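# Carry the table caddy from desk to counter

## Task

Move the table caddy off the desk and onto the counter so that it ends upright with all three of its objects still standing upright inside it. Nothing that started off the floor may end up on the floor. The spice jars are glass and break if dropped more than a few centimetres or knocked hard. The utility cart is free to roll. When finished, release the caddy and back the robot away. The robot must not tip over or be left leaning.

## Robot and tools

Robot: a Hello Robot Stretch 4, one arm only. It has an omni-wheel base, a lift riding up a mast, an arm that telescopes straight forward, a three-joint wrist (yaw, pitch, roll) and a two-finger gripper. It stands about 1.6 m tall; the base edge lies within 0.23 m of the base origin.

Frames: the base frame sits on the floor below the base centre, x ahead, y to the left, z up. hand_pose is reported in it, as a point between the open fingertips; with all wrist joints at zero its axes line up with the base frame. That printed position may be somewhat wrong. The odometry frame is where the base frame was when the scene began; base_odometry heading runs -3.142 to 3.142, positive leftward, and counts wheel rotation only, so slipping looks like travel.

execute_actions: argument "actions" is a list holding exactly one action, or empty (which just reports state and images). Optional "cameras": a list from head_camera, head_left_camera, head_right_camera, wrist_camera, all; omitted, null or ["all"] gives every camera, [] gives none. An action contains "base", "joints" or both, optionally with "pace" and "contact_limits"; or "end_of_arm" by itself. Parts of one action begin together and may finish at different times.
- base: exactly one relative offset from where the base last reported itself. translate_m drives straight, metres, forward positive, -2 to 2. strafe_m slides sideways, metres, left positive, -2 to 2. rotate_rad spins in place, radians, counter-clockwise seen from above positive, -3.2 to 3.2.
- joints: a single dictionary of absolute targets keyed by joint name, any subset: lift_m 0 to 1.2 m; arm_m 0 to 0.55 m extension; wrist_yaw_rad -1.134 to 4.276 (0 points ahead, positive turns left, 3.14 tucked back, past 3.4 the arm may obstruct); wrist_pitch_rad -1.117 to 4.259 (0 level, 1.57 pointing down); wrist_roll_rad -1.117 to 4.259 (0 means fingers level with each other, positive is clockwise seen from behind); gripper_m -0.038 to 0.141, fingertip gap in metres, negative values press the tips together. Targets beyond a range get clipped and the result notes it; other bad values or unknown keys reject the whole call with no motion. Tolerances for done: 0.004 on lift, arm and gripper, 0.02 on yaw and roll, 0.05 on pitch.
- pace: slow, default, fast or max. Base speeds are 0.1/0.3/0.4/0.6 m/s and 1/2/3/4 rad/s respectively, reduced when the lift starts above 0.2 (down to 0.3 m/s and 1 rad/s at full height). One action runs at most 15 s.
- contact_limits: {"arm_m": value}, 0 gentlest to 0.75 firmest, default 0.5; how hard the arm may push before halting.
- end_of_arm: "enable_torque" restores wrist or gripper motors that shut off; they then hold position.
Omitted joints or base may keep driving toward an older target without that showing in status. After a reported stop, any later motion, wait or finished_scene calls in the same reply are skipped.

wait: seconds, 0 to 10; commands nothing and returns the same report as an empty action.
zoom_image: camera plus region [x0, y0, x1, y1] in pixels of that camera's most recent full image, origin top-left, no larger than 504 by 504.
finished_scene: scene, the current scene's number; ends it permanently once the last command has been held, and reports whether the goal was met. Only call it when the caddy is placed, released and the robot is clear.

Results: base_status and joint_status tell how each motion ended: done (for the base, wheels turned the commanded amount even if slipping), off_target (stopped short, may still push), contact_stop_at_<key> (hit something; that part goes slack and the lift may sag under load, wheels may roll), limit_stop_at_<name>, time_out, torque_fault (a wrist motor overloaded, for example the gripper pressed into something or a level gripper holding over roughly 2 kg; it goes limp until enable_torque). limit_stop_at_tilt means a lean beyond 6 degrees; lift, arm and wheels go slack. limit_stop_at_own_body means a joint nearly struck the robot, likely when pitch is below -0.2 with roll under -0.4 or over 4; moving away still works. on_its_own describes uncommanded behaviour; its "held at" is the held target, not the actual position. lidar_m: 12 distances in metres, 30-degree sectors starting straight ahead and going counter-clockwise (4th left, 7th behind, 10th right); "-" is nothing seen or closer than 0.25 m; it misses glass, thin legs and much behind. wrist_depth_mm: 7x7 grid of median depth, 100 to 2000 mm, row by row from top left. turned_by_wheels versus turned_by_imu differing by over about 0.1 rad signals a bump or slip. base_tilt in degrees, forward and right positive, with a fixed bias up to 1.5. motor_effort: percent of maximum, bracket value is the peak during the last action; wheel positive means turning right; an effort outside rest range suggests load or contact.

Gripping: command a gap smaller than the object; going lower squeezes more and pulls it toward the wrist. Firm grips show in gripper_m effort; reading and done do not prove a hold. Stuck fingertips free up by raising the lift. To unfold at the start, send lift_m 0.4 with wrist_yaw_rad 0 together.

Cameras: head_camera at the mast top looking forward and down (rotate the base to look around); head_left_camera and head_right_camera are fisheyes aimed more steeply, showing base and arm; wrist_camera looks along the fingers. Calibration data may be slightly off.

Care: avoid turning or driving with over 1 kg held and arm_m beyond 0.2, especially at fast paces; avoid steady pushes with a high gripper. Keep the caddy level and low while moving, set it down gently, and watch for the rolling cart and for loose objects getting nudged.

Each tool is called after "Emit:" by a JSON object that holds its "api" and its "payload".

## Session

Emit:
{"api": "execute_actions", "payload": {"actions": []}}

Scene clock: 0.00 s.
base_odometry: x=+0.000 y=+0.000 heading=+0.000 (m, m, rad; odometry frame)
turned_by_wheels: +0.000 (rad since the last result)
turned_by_imu: +0.000 (rad since the last result)
base_tilt: forward=-0.2 right=+0.0 (deg)
lidar_m: 1.82 1.86 1.59 1.09 1.17 1.42 1.40 1.63 1.77 1.78 2.39 1.86
base_status: not commanded
joint_positions: lift_m=+0.255 arm_m=+0.002 wrist_yaw_rad=+3.168 wrist_pitch_rad=+0.007 wrist_roll_rad=+0.012 gripper_m=+0.057
joint_status: not commanded
motor_effort: lift_m=+19 arm_m=-1 wrist_yaw_rad=-2 wrist_pitch_rad=-6 wrist_roll_rad=-1 gripper_m=-5 wheel_0=+0 wheel_1=+1 wheel_2=+0 (%)
hand_pose: x=-0.1182 y=+0.0798 z=+0.4312 quat_wxyz=(-0.013, -0.004, +0.006, +1.000) (m; base frame)
wrist_depth_mm: - 134 263 - - 1921 1863 / - 113 137 - 1464 1430 1863 / - 120 154 1576 1464 1397 1863 / 136 137 1618 1576 1499 1397 1808 / 1708 1921 1661 1576 1464 1397 1863 / 1138 1308 195 1281 216 1430 1430 / 904 904 991 - 976 960 1008
pictures: head_camera, head_left_camera, head_right_camera, wrist_camera
Images, in order (width x height): head_camera 420x560, head_left_camera 420x672, head_right_camera 420x672, wrist_camera 616x392.

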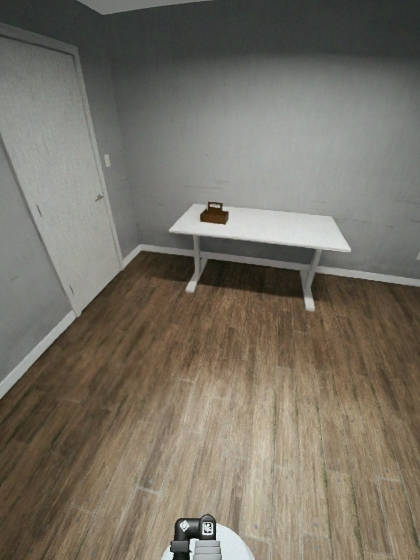

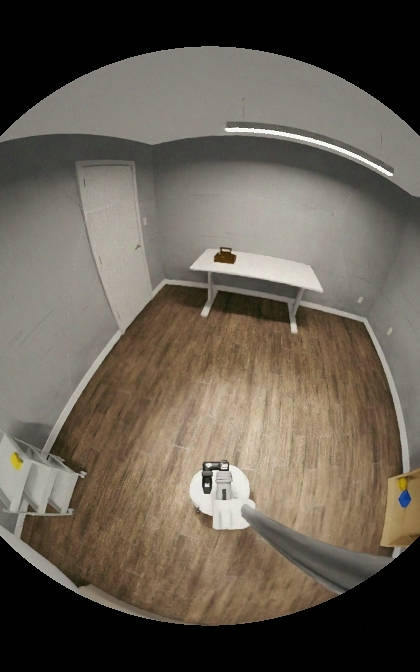

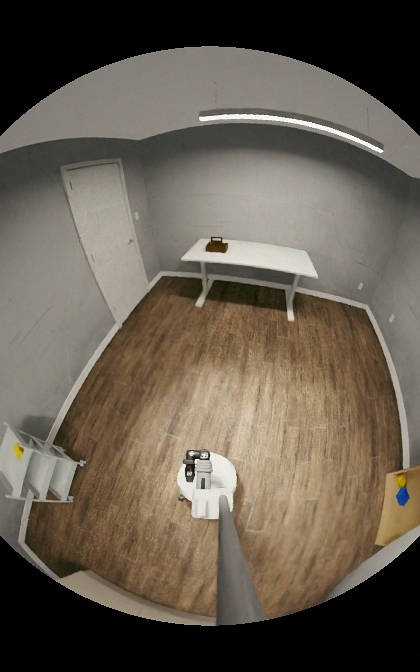

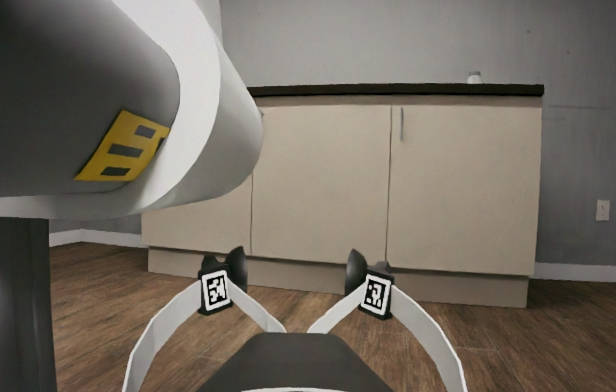

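Emit:
{"api": "execute_actions", "payload": {"actions": [{"base":{"translate_m":0.9},"joints":{"lift_m":0.75,"wrist_yaw_rad":0}}], "cameras": ["head_camera","wrist_camera"]}}

Emit:
{"api": "zoom_image", "payload": {"camera": "head_camera", "region": [110,180,330,360]}}

Emit:
{"api": "execute_actions", "payload": {"actions": [{"base":{"rotate_rad":2.4}}]}}

Emit:
{"api": "execute_actions", "payload": {"actions": [{"base":{"rotate_rad":1.5}}]}}

Scene clock: 4.57 s.
base_odometry: x=+0.900 y=+0.000 heading=+0.000 (m, m, rad; odometry frame)
turned_by_wheels: +0.000 (rad since the last result)
turned_by_imu: -0.001 (rad since the last result)
base_tilt: forward=-0.3 right=+0.1 (deg)
lidar_m: 0.98 1.11 1.38 1.38 1.49 1.62 2.32 2.35 2.18 2.32 1.15 0.97
base_status: done
joint_positions: lift_m=+0.750 arm_m=+0.002 wrist_yaw_rad=+0.000 wrist_pitch_rad=+0.007 wrist_roll_rad=+0.012 gripper_m=+0.057
joint_status: all done
motor_effort: lift_m=+22(21) arm_m=-1(1) wrist_yaw_rad=-2(6) wrist_pitch_rad=-5(8) wrist_roll_rad=+0(0) gripper_m=-1(3) wheel_0=+2(6) wheel_1=+2(9) wheel_2=+0(9) (%)
hand_pose: x=+0.4610 y=-0.0874 z=+0.9258 quat_wxyz=(+1.000, +0.006, +0.004, +0.000) (m; base frame)
wrist_depth_mm: 1537 1708 1618 1499 1430 1366 1336 / 1537 1661 1576 1499 1499 1397 1336 / 1537 1708 1618 1537 1464 1397 1336 / 1537 1708 1618 1537 1464 1397 1336 / 1576 1708 1098 1078 1430 1397 1336 / 1576 1708 196 820 216 842 759 / 1576 1708 1618 - 1464 1397 1366
pictures: head_camera, wrist_camera
camera_calibration (this result's frames):
wrist_camera: T_world_to_cam=[[-0.0513262, -0.998401, 0.0236785, -0.0944745], [-0.0396356, -0.0216546, -0.99898, 0.991341], [0.997895, -0.0522123, -0.0384608, -0.202353], [0, 0, 0, 1]] pos_world=[0.236371, -0.0834217, 0.984784]
Images, in order (width x height): head_camera 420x560, wrist_camera 616x392.

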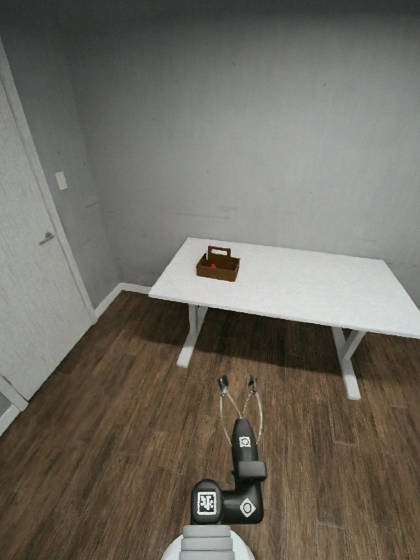

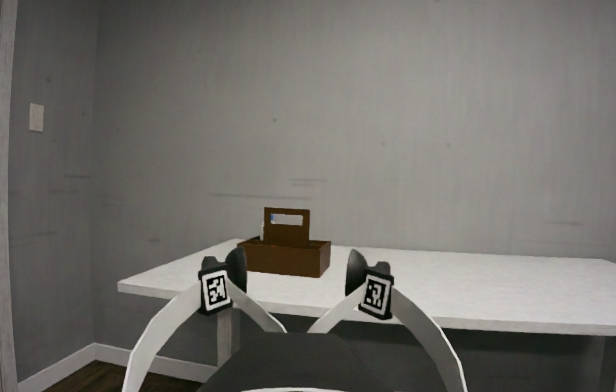

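Region (110, 180, 330, 360) of head_camera's 420x560 image, scaled by 2.291, with more detail than that image has; it fills the top 412 rows of this view, and the rest is white.

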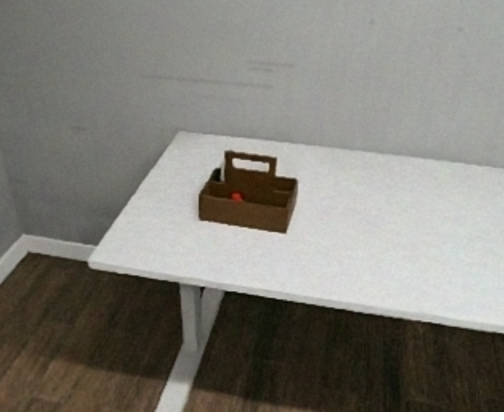

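Scene clock: 7.07 s.
base_odometry: x=+0.900 y=+0.000 heading=+2.400 (m, m, rad; odometry frame)
turned_by_wheels: +2.400 (rad since the last result)
turned_by_imu: +2.353 (rad since the last result)
base_tilt: forward=-0.2 right=+0.1 (deg)
lidar_m: 1.46 2.26 2.42 2.16 2.32 2.41 1.02 0.98 1.01 1.40 1.38 1.44
base_status: done
joint_positions: lift_m=+0.750 arm_m=+0.002 wrist_yaw_rad=+0.000 wrist_pitch_rad=+0.007 wrist_roll_rad=+0.012 gripper_m=+0.057
joint_status: not commanded
motor_effort: lift_m=+21(22) arm_m=-1(1) wrist_yaw_rad=-2(2) wrist_pitch_rad=-7(8) wrist_roll_rad=+0(0) gripper_m=-5(2) wheel_0=-2(8) wheel_1=-1(13) wheel_2=-1(8) (%)
hand_pose: x=+0.4610 y=-0.0874 z=+0.9258 quat_wxyz=(+1.000, +0.006, +0.004, +0.000) (m; base frame)
wrist_depth_mm: - - - - 1618 1281 1060 / - - - - 1661 1281 1060 / - - - - 1661 1281 1078 / 1756 - - - 1661 1281 1098 / 1756 1921 - 1618 1537 1281 1078 / 1756 1921 195 1366 216 1281 1060 / 1756 1756 - - 1576 1205 1060
pictures: head_camera, head_left_camera, head_right_camera, wrist_camera
camera_calibration (this result's frames):
wrist_camera: T_world_to_cam=[[-0.0512741, -0.998404, 0.0236777, -0.0944833], [-0.0396341, -0.0216559, -0.99898, 0.991385], [0.997898, -0.0521602, -0.0384605, -0.202362], [0, 0, 0, 1]] pos_world=[0.236385, -0.0834184, 0.984828]
Images, in order (width x height): head_camera 420x560, head_left_camera 420x672, head_right_camera 420x672, wrist_camera 616x392.

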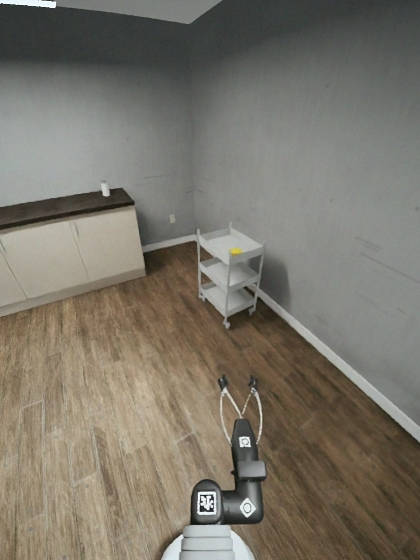

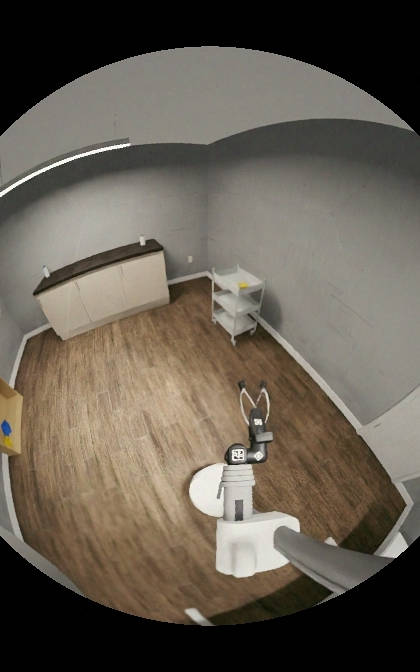

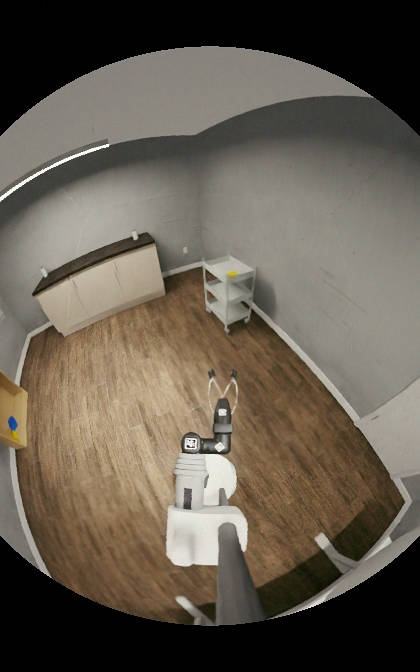

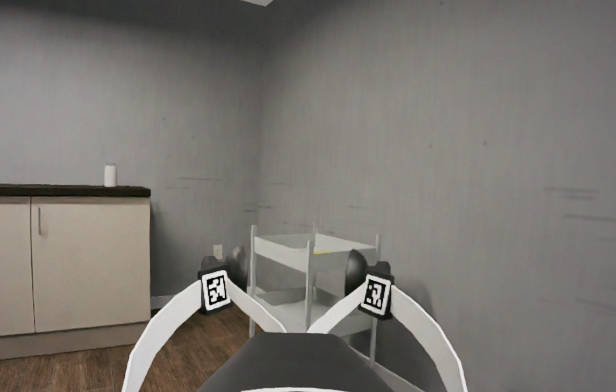

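Scene clock: 9.07 s.
base_odometry: x=+0.900 y=+0.000 heading=-2.384 (m, m, rad; odometry frame)
turned_by_wheels: +1.500 (rad since the last result)
turned_by_imu: +1.470 (rad since the last result)
base_tilt: forward=-0.1 right=+0.0 (deg)
lidar_m: 2.16 2.31 2.37 1.02 0.95 1.01 1.41 1.38 1.42 1.48 2.28 2.36
base_status: done
joint_positions: lift_m=+0.750 arm_m=+0.002 wrist_yaw_rad=+0.000 wrist_pitch_rad=+0.007 wrist_roll_rad=+0.012 gripper_m=+0.057
joint_status: not commanded
motor_effort: lift_m=+21(21) arm_m=-1(1) wrist_yaw_rad=-2(3) wrist_pitch_rad=-7(6) wrist_roll_rad=-1(0) gripper_m=-3(3) wheel_0=-2(10) wheel_1=-1(10) wheel_2=-1(8) (%)
hand_pose: x=+0.4610 y=-0.0873 z=+0.9258 quat_wxyz=(+1.000, +0.006, +0.004, +0.000) (m; base frame)
wrist_depth_mm: 1708 1921 - - - - - / 1708 1921 - - - - - / 1708 1921 - - - - - / 1756 - - - - - - / 1756 - - - - - 1756 / 1756 1921 195 - 217 - 1808 / 1756 1756 1921 - 1863 1863 1808
pictures: head_camera, head_left_camera, head_right_camera, wrist_camera
camera_calibration (this result's frames):
wrist_camera: T_world_to_cam=[[-0.0512034, -0.998408, 0.0236771, -0.0944952], [-0.0396327, -0.0216581, -0.99898, 0.991403], [0.997902, -0.0520895, -0.0384606, -0.202366], [0, 0, 0, 1]] pos_world=[0.236395, -0.0834139, 0.984846]
Images, in order (width x height): head_camera 420x560, head_left_camera 420x672, head_right_camera 420x672, wrist_camera 616x392.

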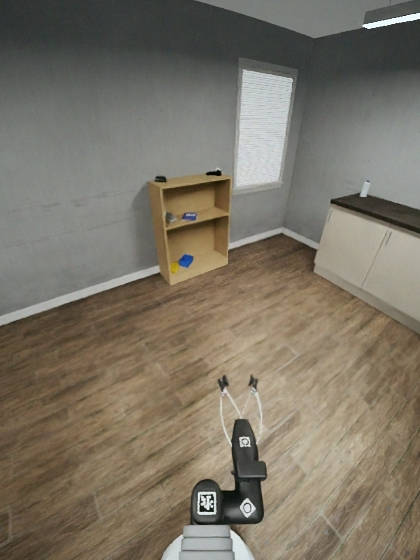

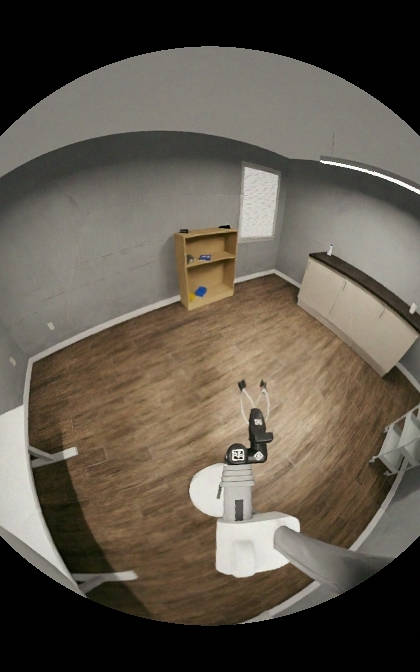

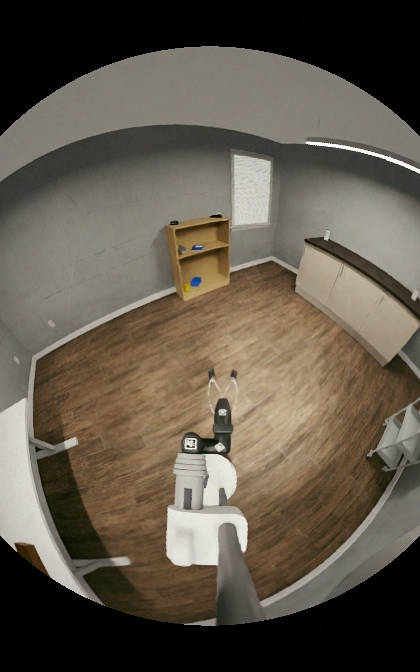

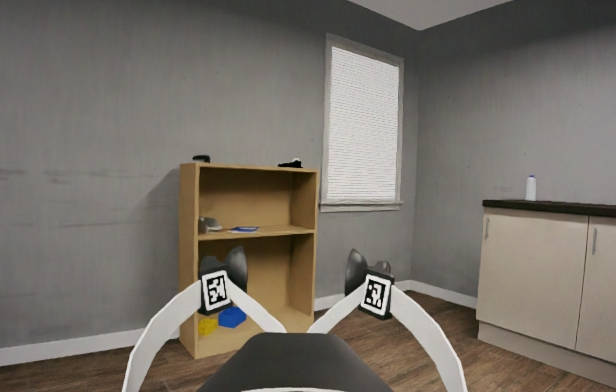

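Emit:
{"api": "execute_actions", "payload": {"actions": [{"base":{"rotate_rad":2.3},"joints":{"lift_m":1.0,"wrist_pitch_rad":0.8,"wrist_yaw_rad":1.57,"gripper_m":0.08}}], "cameras": []}}

Emit:
{"api": "execute_actions", "payload": {"actions": [{"base":{"translate_m":0.4}}], "cameras": ["head_camera","head_left_camera"]}}

Emit:
{"api": "zoom_image", "payload": {"camera": "head_camera", "region": [60,220,300,420]}}

Scene clock: 11.70 s.
base_odometry: x=+0.900 y=+0.000 heading=-0.084 (m, m, rad; odometry frame)
turned_by_wheels: +2.299 (rad since the last result)
turned_by_imu: +2.254 (rad since the last result)
base_tilt: forward=-0.3 right=+0.1 (deg)
lidar_m: 0.96 1.09 1.39 1.36 1.50 1.48 2.31 2.55 2.16 2.29 1.26 1.00
base_status: done
joint_positions: lift_m=+1.000 arm_m=+0.002 wrist_yaw_rad=+1.570 wrist_pitch_rad=+0.801 wrist_roll_rad=+0.012 gripper_m=+0.080
joint_status: all done
motor_effort: lift_m=+22(22) arm_m=-1(1) wrist_yaw_rad=-1(8) wrist_pitch_rad=-3(3) wrist_roll_rad=-1(1) gripper_m=-3(3) wheel_0=-5(9) wheel_1=-4(6) wheel_2=-1(7) (%)
hand_pose: x=+0.2601 y=+0.2007 z=+0.9707 quat_wxyz=(+0.653, -0.272, +0.280, +0.649) (m; base frame)
wrist_depth_mm: 1397 1366 1336 1255 1229 1138 1118 / 1576 1499 1464 1430 1366 1281 1229 / 1756 1661 1661 1618 1537 1464 1397 / 1499 1499 1537 1576 1576 1576 1537 / 1308 1336 1336 1366 1397 1397 1397 / 1182 1182 1138 1229 204 1229 1229 / 1060 1060 1098 - 1118 1118 1138
pictures: none
No camera images: the call's "cameras" was empty. Leave "cameras" out to get every camera's image.

Scene clock: 14.53 s.
base_odometry: x=+1.299 y=-0.033 heading=-0.084 (m, m, rad; odometry frame)
turned_by_wheels: +0.000 (rad since the last result)
turned_by_imu: -0.001 (rad since the last result)
base_tilt: forward=-0.3 right=+0.0 (deg)
lidar_m: 0.58 0.65 1.30 1.28 1.46 1.78 2.70 2.59 2.38 2.37 0.75 0.57
base_status: done
joint_positions: lift_m=+1.000 arm_m=+0.002 wrist_yaw_rad=+1.570 wrist_pitch_rad=+0.801 wrist_roll_rad=+0.012 gripper_m=+0.080
joint_status: not commanded
motor_effort: lift_m=+22(23) arm_m=-1(1) wrist_yaw_rad=-1(2) wrist_pitch_rad=-4(4) wrist_roll_rad=+0(0) gripper_m=-2(3) wheel_0=+3(8) wheel_1=+2(5) wheel_2=+1(10) (%)
hand_pose: x=+0.2601 y=+0.2006 z=+0.9707 quat_wxyz=(+0.653, -0.272, +0.280, +0.649) (m; base frame)
wrist_depth_mm: 1336 1281 1255 1205 1160 1118 1060 / 1499 1430 1397 1336 1281 1229 1182 / 1661 1661 1618 1499 1464 1397 1336 / 1499 1499 1537 1576 1537 1537 1537 / 1308 1336 1336 1366 1397 1397 569 / 1160 1160 1138 1205 204 1255 1205 / 1060 1060 1098 - 1138 1098 1138
pictures: head_camera, head_left_camera
Images, in order (width x height): head_camera 420x560, head_left_camera 420x672.

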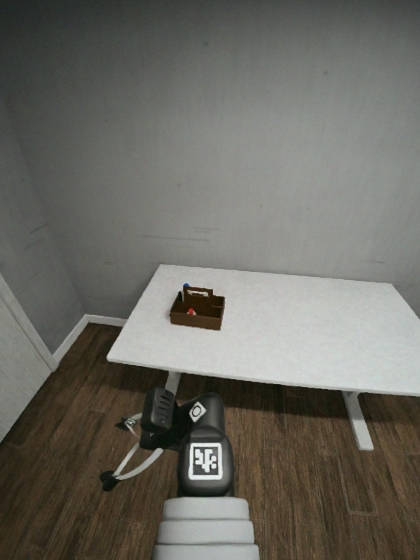

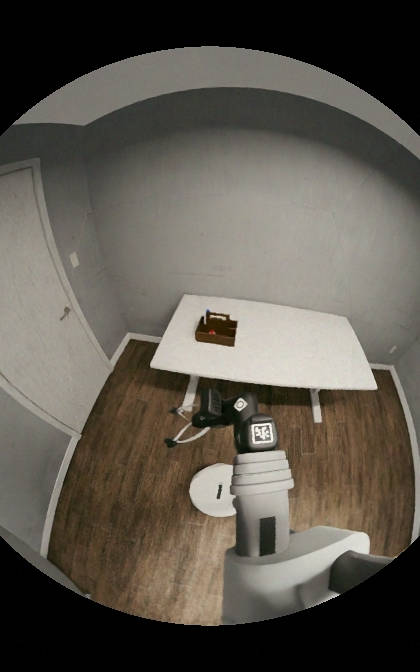

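Region (60, 220, 300, 420) of head_camera's 420x560 image, scaled by 2.100, with more detail than that image has.

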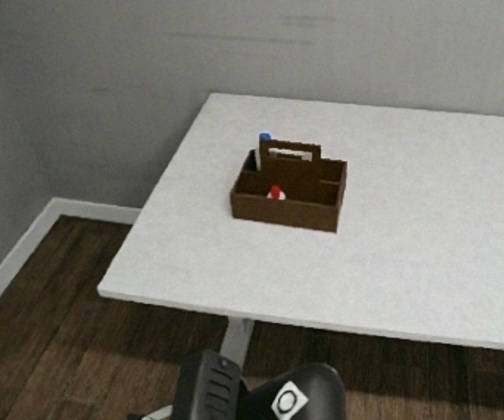

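Emit:
{"api": "execute_actions", "payload": {"actions": [{"base":{"strafe_m":-0.2},"joints":{"wrist_yaw_rad":1.44,"arm_m":0.36}}], "cameras": []}}

Emit:
{"api": "execute_actions", "payload": {"actions": [{"base":{"translate_m":0.25}}]}}

Scene clock: 16.80 s.
base_odometry: x=+1.282 y=-0.232 heading=-0.084 (m, m, rad; odometry frame)
turned_by_wheels: +0.000 (rad since the last result)
turned_by_imu: -0.001 (rad since the last result)
base_tilt: forward=-0.2 right=+0.1 (deg)
lidar_m: 0.53 0.63 1.53 1.48 1.69 1.90 2.72 2.39 2.20 2.17 0.69 0.56
base_status: done
joint_positions: lift_m=+1.000 arm_m=+0.359 wrist_yaw_rad=+1.440 wrist_pitch_rad=+0.801 wrist_roll_rad=+0.012 gripper_m=+0.080
joint_status: all done
motor_effort: lift_m=+22(22) arm_m=+5(5) wrist_yaw_rad=-1(7) wrist_pitch_rad=-3(4) wrist_roll_rad=+0(1) gripper_m=-1(0) wheel_0=+2(15) wheel_1=-1(6) wheel_2=+0(0) (%)
hand_pose: x=+0.6429 y=+0.1876 z=+0.9707 quat_wxyz=(+0.694, -0.253, +0.297, +0.605) (m; base frame)
wrist_depth_mm: 1336 1336 1336 1366 1336 1308 1025 / 1499 1537 1499 1499 1537 1430 1042 / 1661 1661 1661 1618 1618 1281 976 / 1499 1537 1537 609 615 621 418 / 1308 1336 1336 535 539 466 410 / 1160 1160 1160 473 204 445 377 / 1060 1060 1098 - 436 382 387
pictures: none
No camera images: the call's "cameras" was empty. Leave "cameras" out to get every camera's image.

Scene clock: 19.07 s.
base_odometry: x=+1.531 y=-0.253 heading=-0.083 (m, m, rad; odometry frame)
turned_by_wheels: +0.000 (rad since the last result)
turned_by_imu: +0.000 (rad since the last result)
base_tilt: forward=-0.2 right=+0.0 (deg)
lidar_m: 0.29 0.34 0.55 1.45 1.63 2.12 2.97 2.41 2.23 0.84 0.42 0.30
base_status: done
joint_positions: lift_m=+1.000 arm_m=+0.359 wrist_yaw_rad=+1.440 wrist_pitch_rad=+0.801 wrist_roll_rad=+0.012 gripper_m=+0.080
joint_status: not commanded
motor_effort: lift_m=+22(22) arm_m=+5(5) wrist_yaw_rad=-2(2) wrist_pitch_rad=-6(4) wrist_roll_rad=+0(0) gripper_m=-3(1) wheel_0=+2(8) wheel_1=+2(7) wheel_2=+2(9) (%)
hand_pose: x=+0.6429 y=+0.1876 z=+0.9707 quat_wxyz=(+0.694, -0.253, +0.297, +0.605) (m; base frame)
wrist_depth_mm: 1308 1281 1308 1281 1281 991 691 / 1430 1430 1464 1430 1464 991 699 / 1618 1618 1576 1576 1576 917 683 / 1499 1430 597 603 609 621 634 / 1308 530 525 496 433 544 549 / 1160 455 399 433 204 484 484 / 1042 413 427 - 421 430 439
pictures: head_camera, head_left_camera, head_right_camera, wrist_camera
camera_calibration (this result's frames):
wrist_camera: T_world_to_cam=[[0.987353, -0.149312, 0.0532896, -0.667456], [-0.075153, -0.736782, -0.671941, 0.888847], [0.139591, 0.659438, -0.738685, 0.730196], [0, 0, 0, 1]] pos_world=[0.623885, 0.0737076, 1.17221]
Images, in order (width x height): head_camera 420x560, head_left_camera 420x672, head_right_camera 420x672, wrist_camera 616x392.

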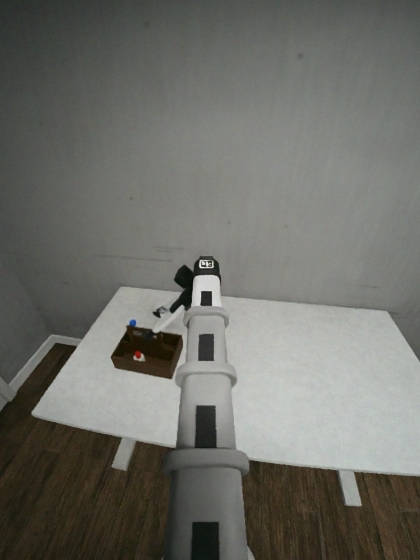

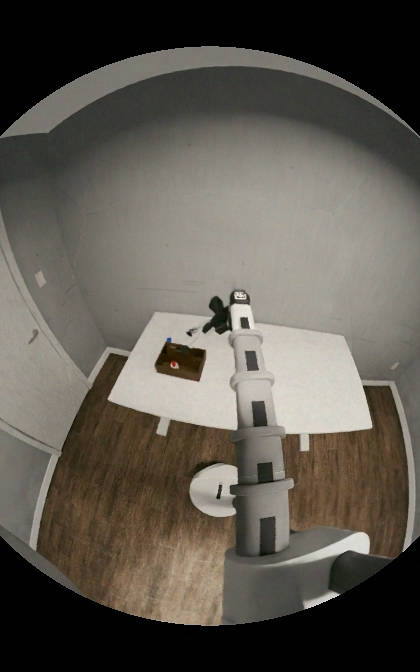

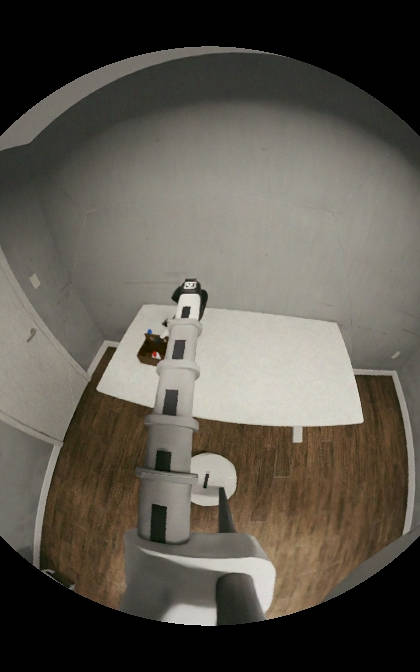

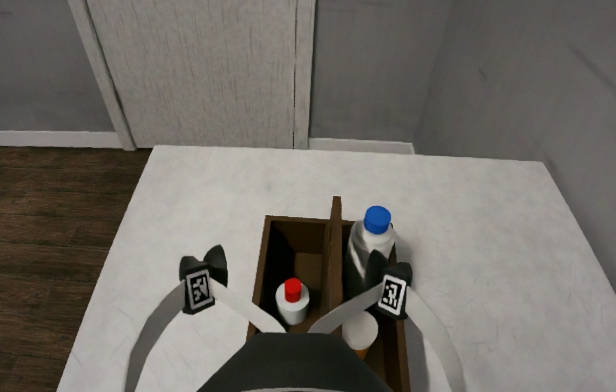

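Emit:
{"api": "execute_actions", "payload": {"actions": [{"base":{"strafe_m":0.04},"joints":{"arm_m":0.395,"gripper_m":0.05,"lift_m":0.96}}], "cameras": ["wrist_camera","head_camera"]}}

Scene clock: 20.23 s.
base_odometry: x=+1.534 y=-0.213 heading=-0.083 (m, m, rad; odometry frame)
turned_by_wheels: +0.000 (rad since the last result)
turned_by_imu: +0.000 (rad since the last result)
base_tilt: forward=-0.2 right=+0.0 (deg)
lidar_m: 0.30 0.33 0.57 1.41 1.56 2.10 2.98 2.43 2.29 0.84 0.40 0.31
base_status: done
joint_positions: lift_m=+0.960 arm_m=+0.394 wrist_yaw_rad=+1.440 wrist_pitch_rad=+0.801 wrist_roll_rad=+0.012 gripper_m=+0.050
joint_status: all done
motor_effort: lift_m=+14(18) arm_m=+5(5) wrist_yaw_rad=-2(2) wrist_pitch_rad=-5(4) wrist_roll_rad=-1(1) gripper_m=-3(1) wheel_0=+0(9) wheel_1=+1(10) wheel_2=+1(3) (%)
hand_pose: x=+0.6779 y=+0.1876 z=+0.9313 quat_wxyz=(+0.694, -0.253, +0.297, +0.605) (m; base frame)
wrist_depth_mm: 1281 1255 1255 1255 1255 931 676 / 1397 1397 1397 1430 1430 931 661 / 1576 1537 1537 1537 1537 878 647 / 1430 539 549 554 559 569 574 / 1255 473 459 415 480 496 500 / 424 421 199 373 198 439 436 / 379 375 382 - 382 392 399
pictures: head_camera, wrist_camera
camera_calibration (this result's frames):
wrist_camera: T_world_to_cam=[[0.987373, -0.149181, 0.0532897, -0.699917], [-0.0750557, -0.736792, -0.671941, 0.864993], [0.139504, 0.659457, -0.738685, 0.696308], [0, 0, 0, 1]] pos_world=[0.658864, 0.07372, 1.13288]
Images, in order (width x height): head_camera 420x560, wrist_camera 616x392.

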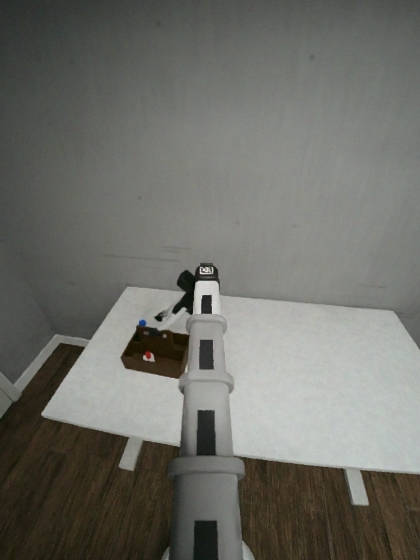

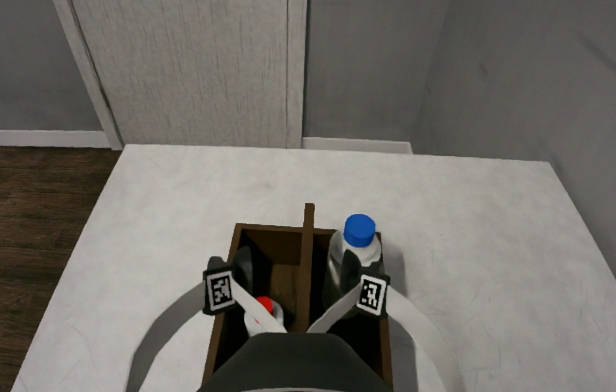

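Emit:
{"api": "execute_actions", "payload": {"actions": [{"joints":{"arm_m":0.403,"lift_m":0.92}}], "cameras": ["wrist_camera","head_left_camera"]}}

Emit:
{"api": "zoom_image", "payload": {"camera": "head_left_camera", "region": [140,280,260,400]}}

Scene clock: 21.37 s.
base_odometry: x=+1.534 y=-0.213 heading=-0.083 (m, m, rad; odometry frame)
turned_by_wheels: +0.000 (rad since the last result)
turned_by_imu: +0.000 (rad since the last result)
base_tilt: forward=-0.1 right=+0.0 (deg)
lidar_m: 0.30 0.34 0.58 1.40 1.60 2.09 2.94 2.43 2.29 0.86 0.41 0.32
base_status: not commanded
joint_positions: lift_m=+0.920 arm_m=+0.402 wrist_yaw_rad=+1.440 wrist_pitch_rad=+0.801 wrist_roll_rad=+0.012 gripper_m=+0.050
joint_status: all done
motor_effort: lift_m=+14(13) arm_m=+5(6) wrist_yaw_rad=-2(2) wrist_pitch_rad=-3(4) wrist_roll_rad=-1(1) gripper_m=-2(5) wheel_0=+0(0) wheel_1=+2(1) wheel_2=+0(0) (%)
hand_pose: x=+0.6858 y=+0.1876 z=+0.8913 quat_wxyz=(+0.694, -0.253, +0.297, +0.605) (m; base frame)
wrist_depth_mm: 1255 1255 1229 1255 1255 917 661 / 1397 1397 1397 1397 1397 931 654 / 1537 564 574 574 585 759 597 / 1397 488 492 496 508 512 521 / 433 430 410 370 424 449 449 / 375 379 198 214 198 397 399 / 342 340 319 - 345 353 362
pictures: head_left_camera, wrist_camera
camera_calibration (this result's frames):
wrist_camera: T_world_to_cam=[[0.987373, -0.149181, 0.0532896, -0.705651], [-0.0750558, -0.736792, -0.671941, 0.838713], [0.139504, 0.659457, -0.738685, 0.665649], [0, 0, 0, 1]] pos_world=[0.66683, 0.07372, 1.09287]
Images, in order (width x height): head_left_camera 420x672, wrist_camera 616x392.

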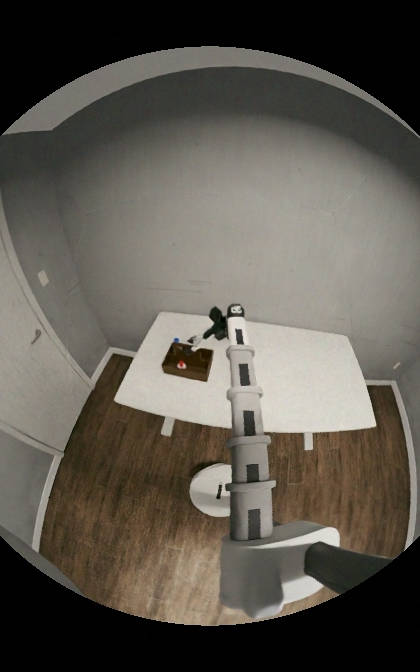

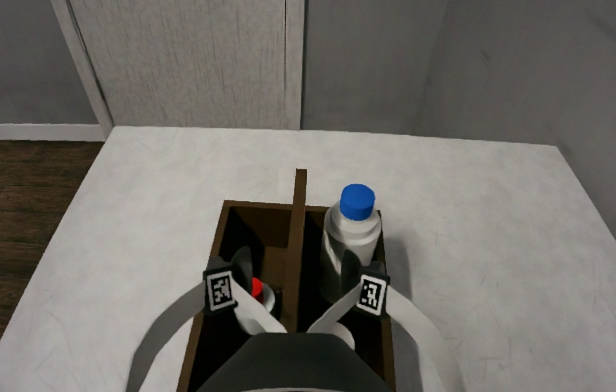

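Region (140, 280, 260, 400) of head_left_camera's 420x672 image, scaled by 4.200, with more detail than that image has.

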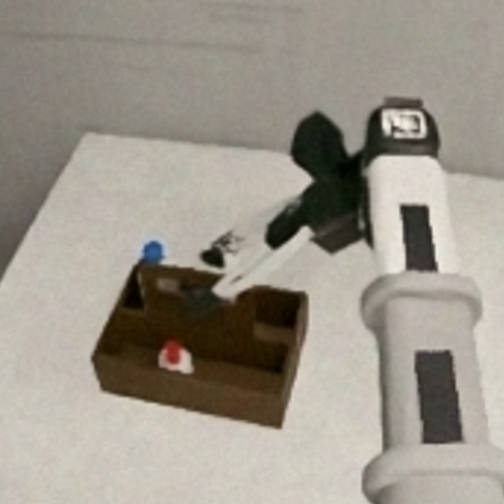

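Emit:
{"api": "execute_actions", "payload": {"actions": [{"base":{"strafe_m":0.015},"joints":{"lift_m":0.902}}], "cameras": []}}

Emit:
{"api": "execute_actions", "payload": {"actions": [{"joints":{"gripper_m":-0.035}}], "cameras": ["wrist_camera"]}}

Emit:
{"api": "execute_actions", "payload": {"actions": [{"joints":{"lift_m":0.96},"pace":"slow"}], "cameras": ["wrist_camera","head_left_camera"]}}

Emit:
{"api": "zoom_image", "payload": {"camera": "head_left_camera", "region": [140,280,260,400]}}

Scene clock: 22.27 s.
base_odometry: x=+1.536 y=-0.199 heading=-0.083 (m, m, rad; odometry frame)
turned_by_wheels: +0.000 (rad since the last result)
turned_by_imu: +0.000 (rad since the last result)
base_tilt: forward=-0.3 right=+0.0 (deg)
lidar_m: 0.32 0.34 0.57 1.37 1.58 2.10 2.95 2.50 2.30 0.85 0.42 0.31
base_status: done
joint_positions: lift_m=+0.902 arm_m=+0.402 wrist_yaw_rad=+1.440 wrist_pitch_rad=+0.801 wrist_roll_rad=+0.012 gripper_m=+0.050
joint_status: all done
motor_effort: lift_m=+14(13) arm_m=+5(5) wrist_yaw_rad=-3(2) wrist_pitch_rad=-5(5) wrist_roll_rad=-1(0) gripper_m=-5(2) wheel_0=-1(9) wheel_1=+2(12) wheel_2=+0(4) (%)
hand_pose: x=+0.6858 y=+0.1876 z=+0.8733 quat_wxyz=(+0.694, -0.253, +0.297, +0.605) (m; base frame)
wrist_depth_mm: 1255 1229 1229 1229 1229 917 668 / 1397 1366 1366 1366 1397 946 654 / 1537 539 544 549 559 569 603 / 1336 462 469 473 473 488 496 / 402 407 392 382 404 427 430 / 355 362 199 325 198 377 379 / 325 324 304 - 303 338 345
pictures: none
No camera images: the call's "cameras" was empty. Leave "cameras" out to get every camera's image.

Scene clock: 23.80 s.
base_odometry: x=+1.536 y=-0.199 heading=-0.083 (m, m, rad; odometry frame)
turned_by_wheels: +0.000 (rad since the last result)
turned_by_imu: -0.001 (rad since the last result)
base_tilt: forward=-0.2 right=+0.0 (deg)
lidar_m: 0.31 0.35 0.58 1.39 1.56 2.05 2.97 2.44 2.29 0.86 0.41 0.32
base_status: not commanded
joint_positions: lift_m=+0.902 arm_m=+0.402 wrist_yaw_rad=+1.440 wrist_pitch_rad=+0.805 wrist_roll_rad=+0.012 gripper_m=-0.034
joint_status: all done
motor_effort: lift_m=+15(15) arm_m=+5(5) wrist_yaw_rad=-2(2) wrist_pitch_rad=-15(15) wrist_roll_rad=-1(0) gripper_m=-19(20) wheel_0=-1(1) wheel_1=+2(2) wheel_2=+0(0) (%)
hand_pose: x=+0.6857 y=+0.1868 z=+0.8725 quat_wxyz=(+0.693, -0.254, +0.298, +0.605) (m; base frame)
wrist_depth_mm: 1255 1255 1255 1255 1229 931 668 / 1397 1397 1397 1397 1397 946 654 / 1537 535 535 544 554 569 574 / 1336 459 466 359 469 484 488 / 399 404 375 282 399 424 424 / 353 357 182 196 182 375 375 / 324 319 307 - 327 334 342
pictures: wrist_camera
camera_calibration (this result's frames):
wrist_camera: T_world_to_cam=[[0.987391, -0.149037, 0.0533605, -0.704782], [-0.0754164, -0.739242, -0.669203, 0.823806], [0.139182, 0.656741, -0.741161, 0.655144], [0, 0, 0, 1]] pos_world=[0.666839, 0.0736937, 1.07447]
Images, in order (width x height): wrist_camera 616x392.

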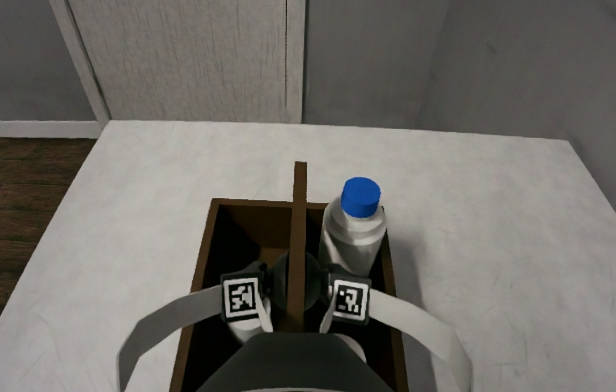

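Scene clock: 25.17 s.
base_odometry: x=+1.536 y=-0.199 heading=-0.083 (m, m, rad; odometry frame)
turned_by_wheels: +0.000 (rad since the last result)
turned_by_imu: -0.001 (rad since the last result)
base_tilt: forward=-0.2 right=+0.0 (deg)
lidar_m: 0.31 0.34 0.55 1.40 1.59 2.07 2.98 2.49 2.30 0.85 0.39 0.27
base_status: not commanded
joint_positions: lift_m=+0.959 arm_m=+0.402 wrist_yaw_rad=+1.440 wrist_pitch_rad=+0.805 wrist_roll_rad=+0.012 gripper_m=-0.034
joint_status: all done
motor_effort: lift_m=+24(24) arm_m=+5(5) wrist_yaw_rad=-2(2) wrist_pitch_rad=-14(14) wrist_roll_rad=-1(1) gripper_m=-17(19) wheel_0=-1(1) wheel_1=+2(2) wheel_2=+0(0) (%)
hand_pose: x=+0.6857 y=+0.1868 z=+0.9297 quat_wxyz=(+0.693, -0.254, +0.298, +0.605) (m; base frame)
wrist_depth_mm: 1281 1255 1255 1229 1255 931 668 / 1397 1366 1397 1397 1397 931 654 / 1537 1537 1499 1576 1499 878 654 / 1430 539 535 362 544 559 569 / 1229 469 375 282 466 492 492 / 413 415 182 196 182 436 436 / 375 370 307 - 329 389 399
pictures: head_left_camera, wrist_camera
camera_calibration (this result's frames):
wrist_camera: T_world_to_cam=[[0.987392, -0.14903, 0.0533631, -0.707842], [-0.0754289, -0.739336, -0.669098, 0.861988], [0.139169, 0.656637, -0.741256, 0.697671], [0, 0, 0, 1]] pos_world=[0.666842, 0.0736928, 1.13168]
Images, in order (width x height): head_left_camera 420x672, wrist_camera 616x392.

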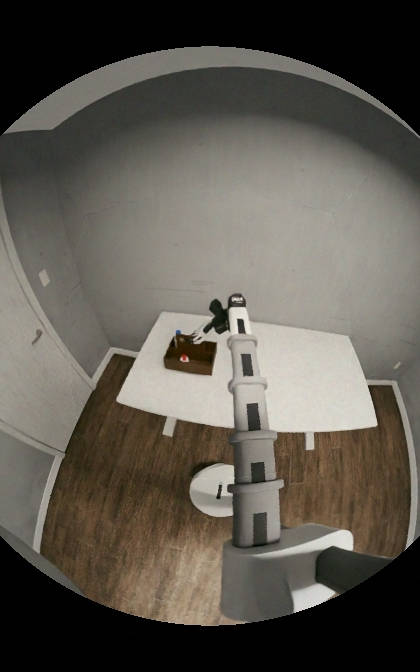

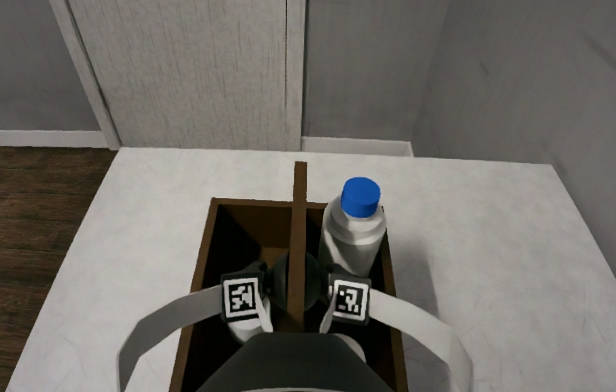

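Region (140, 280, 260, 400) of head_left_camera's 420x672 image, scaled by 4.200, with more detail than that image has.

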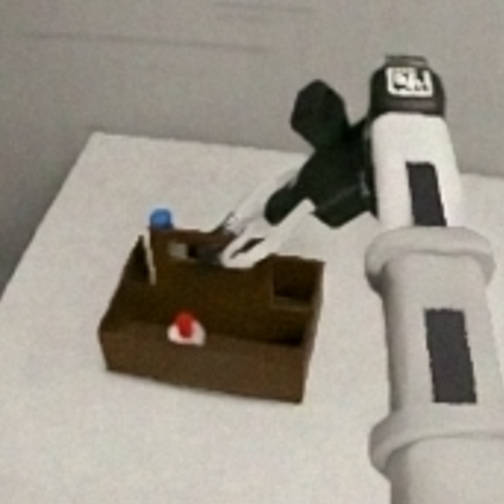

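Held through the slot.

Emit:
{"api": "execute_actions", "payload": {"actions": [{"base":{"translate_m":-0.8},"joints":{"lift_m":1.17,"arm_m":0.1}}], "cameras": []}}

Emit:
{"api": "execute_actions", "payload": {"actions": [{"base":{"rotate_rad":3.19},"pace":"slow"}], "cameras": []}}

Emit:
{"api": "execute_actions", "payload": {"actions": [{"base":{"translate_m":1.5}}]}}

Scene clock: 29.40 s.
base_odometry: x=+0.738 y=-0.132 heading=-0.084 (m, m, rad; odometry frame)
turned_by_wheels: +0.000 (rad since the last result)
turned_by_imu: -0.003 (rad since the last result)
base_tilt: forward=-0.2 right=+0.1 (deg)
lidar_m: 0.27 0.26 1.55 1.53 1.50 1.68 2.18 2.33 1.92 2.13 2.37 1.11
base_status: done
joint_positions: lift_m=+1.170 arm_m=+0.101 wrist_yaw_rad=+1.440 wrist_pitch_rad=+0.805 wrist_roll_rad=+0.012 gripper_m=-0.034
joint_status: all done
motor_effort: lift_m=+24(26) arm_m=-5(5) wrist_yaw_rad=-2(0) wrist_pitch_rad=-15(15) wrist_roll_rad=-1(1) gripper_m=-16(21) wheel_0=-3(8) wheel_1=+0(6) wheel_2=-3(14) (%)
hand_pose: x=+0.3845 y=+0.1868 z=+1.1397 quat_wxyz=(+0.693, -0.254, +0.298, +0.605) (m; base frame)
wrist_depth_mm: 1397 1430 1397 1430 1397 1366 1366 / 1576 1618 1618 1618 1537 1537 1537 / 1808 1808 1808 1808 1756 1756 1808 / 1708 1708 1756 359 1756 1808 1808 / 1499 1499 375 282 1499 1576 1576 / 1336 1366 182 196 183 1430 1397 / 1205 1182 309 - 329 1255 1281
pictures: none
No camera images: the call's "cameras" was empty. Leave "cameras" out to get every camera's image.

Scene clock: 33.87 s.
base_odometry: x=+0.738 y=-0.132 heading=+3.106 (m, m, rad; odometry frame)
turned_by_wheels: +3.189 (rad since the last result)
turned_by_imu: +3.127 (rad since the last result)
base_tilt: forward=-0.2 right=+0.0 (deg)
lidar_m: 0.25 0.27 1.95 2.16 2.32 1.13 1.08 1.25 1.54 1.53 1.45 1.84
base_status: done
joint_positions: lift_m=+1.170 arm_m=+0.101 wrist_yaw_rad=+1.440 wrist_pitch_rad=+0.805 wrist_roll_rad=+0.012 gripper_m=-0.034
joint_status: not commanded
motor_effort: lift_m=+24(24) arm_m=-5(5) wrist_yaw_rad=-1(1) wrist_pitch_rad=-15(15) wrist_roll_rad=-1(1) gripper_m=-20(19) wheel_0=-3(6) wheel_1=-3(4) wheel_2=-2(5) (%)
hand_pose: x=+0.3845 y=+0.1868 z=+1.1397 quat_wxyz=(+0.693, -0.254, +0.298, +0.605) (m; base frame)
wrist_depth_mm: - - - - 1921 1756 1708 / - - - - - - - / - - - - - - - / 1708 1708 1756 357 1708 1756 1808 / 1464 1499 384 282 1499 1576 1618 / 1336 1336 182 196 183 1397 1397 / 1205 1205 306 - 322 1255 1281
pictures: none
No camera images: the call's "cameras" was empty. Leave "cameras" out to get every camera's image.

Scene clock: 40.37 s.
base_odometry: x=-0.761 y=-0.079 heading=+3.106 (m, m, rad; odometry frame)
turned_by_wheels: +0.000 (rad since the last result)
turned_by_imu: -0.002 (rad since the last result)
base_tilt: forward=-0.2 right=+0.0 (deg)
lidar_m: 0.30 0.25 1.84 1.52 2.08 2.59 3.35 2.25 1.27 1.28 0.85 0.69
base_status: done
joint_positions: lift_m=+1.170 arm_m=+0.101 wrist_yaw_rad=+1.440 wrist_pitch_rad=+0.805 wrist_roll_rad=+0.012 gripper_m=-0.034
joint_status: not commanded
motor_effort: lift_m=+24(24) arm_m=-5(5) wrist_yaw_rad=-2(2) wrist_pitch_rad=-16(14) wrist_roll_rad=-1(1) gripper_m=-19(19) wheel_0=+2(10) wheel_1=+2(8) wheel_2=-1(10) (%)
hand_pose: x=+0.3845 y=+0.1867 z=+1.1397 quat_wxyz=(+0.693, -0.254, +0.298, +0.605) (m; base frame)
wrist_depth_mm: 1618 1499 1537 1708 1661 1618 1499 / - 1808 1808 1863 1863 1808 1499 / - 1863 1921 - - - 699 / 1708 1708 1708 359 1708 878 615 / 1499 1499 375 283 1499 854 559 / 1336 1366 182 196 182 809 569 / 1229 1205 306 - 322 691 569
pictures: head_camera, head_left_camera, head_right_camera, wrist_camera
camera_calibration (this result's frames):
wrist_camera: T_world_to_cam=[[0.987387, -0.14906, 0.0533646, -0.421616], [-0.0754699, -0.739426, -0.668994, 0.979687], [0.139179, 0.656529, -0.741349, 0.895424], [0, 0, 0, 1]] pos_world=[0.365611, 0.0736885, 1.34173]
Images, in order (width x height): head_camera 420x560, head_left_camera 420x672, head_right_camera 420x672, wrist_camera 616x392.

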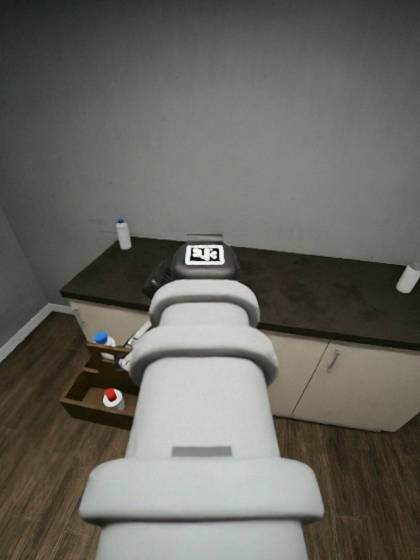

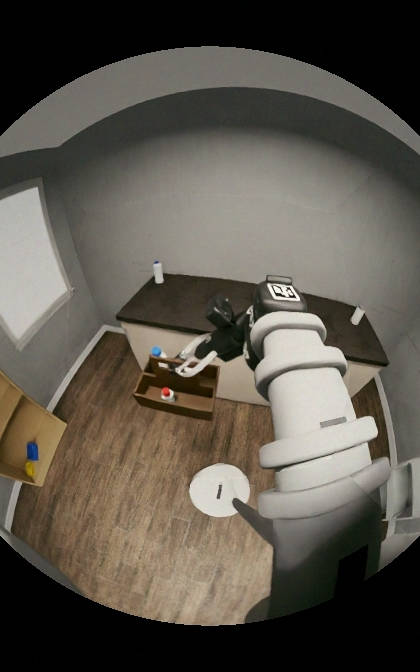

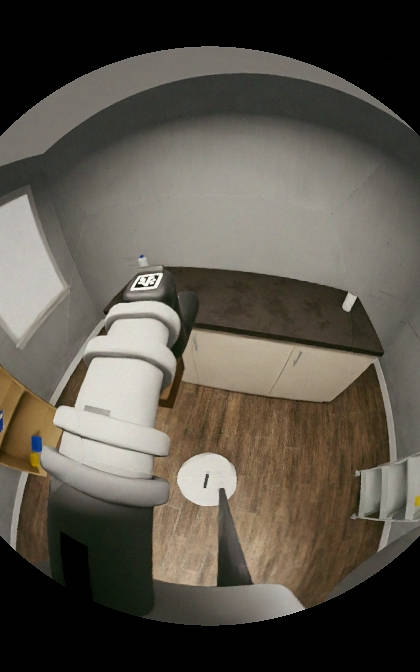

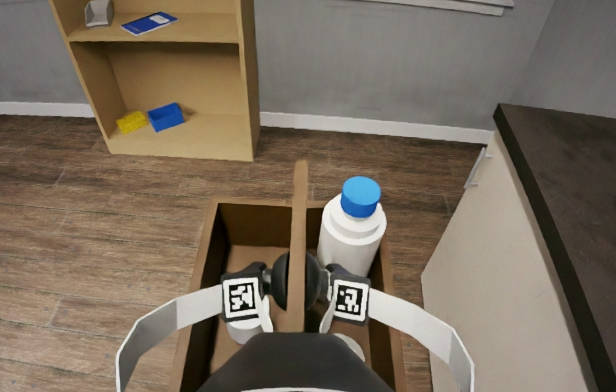

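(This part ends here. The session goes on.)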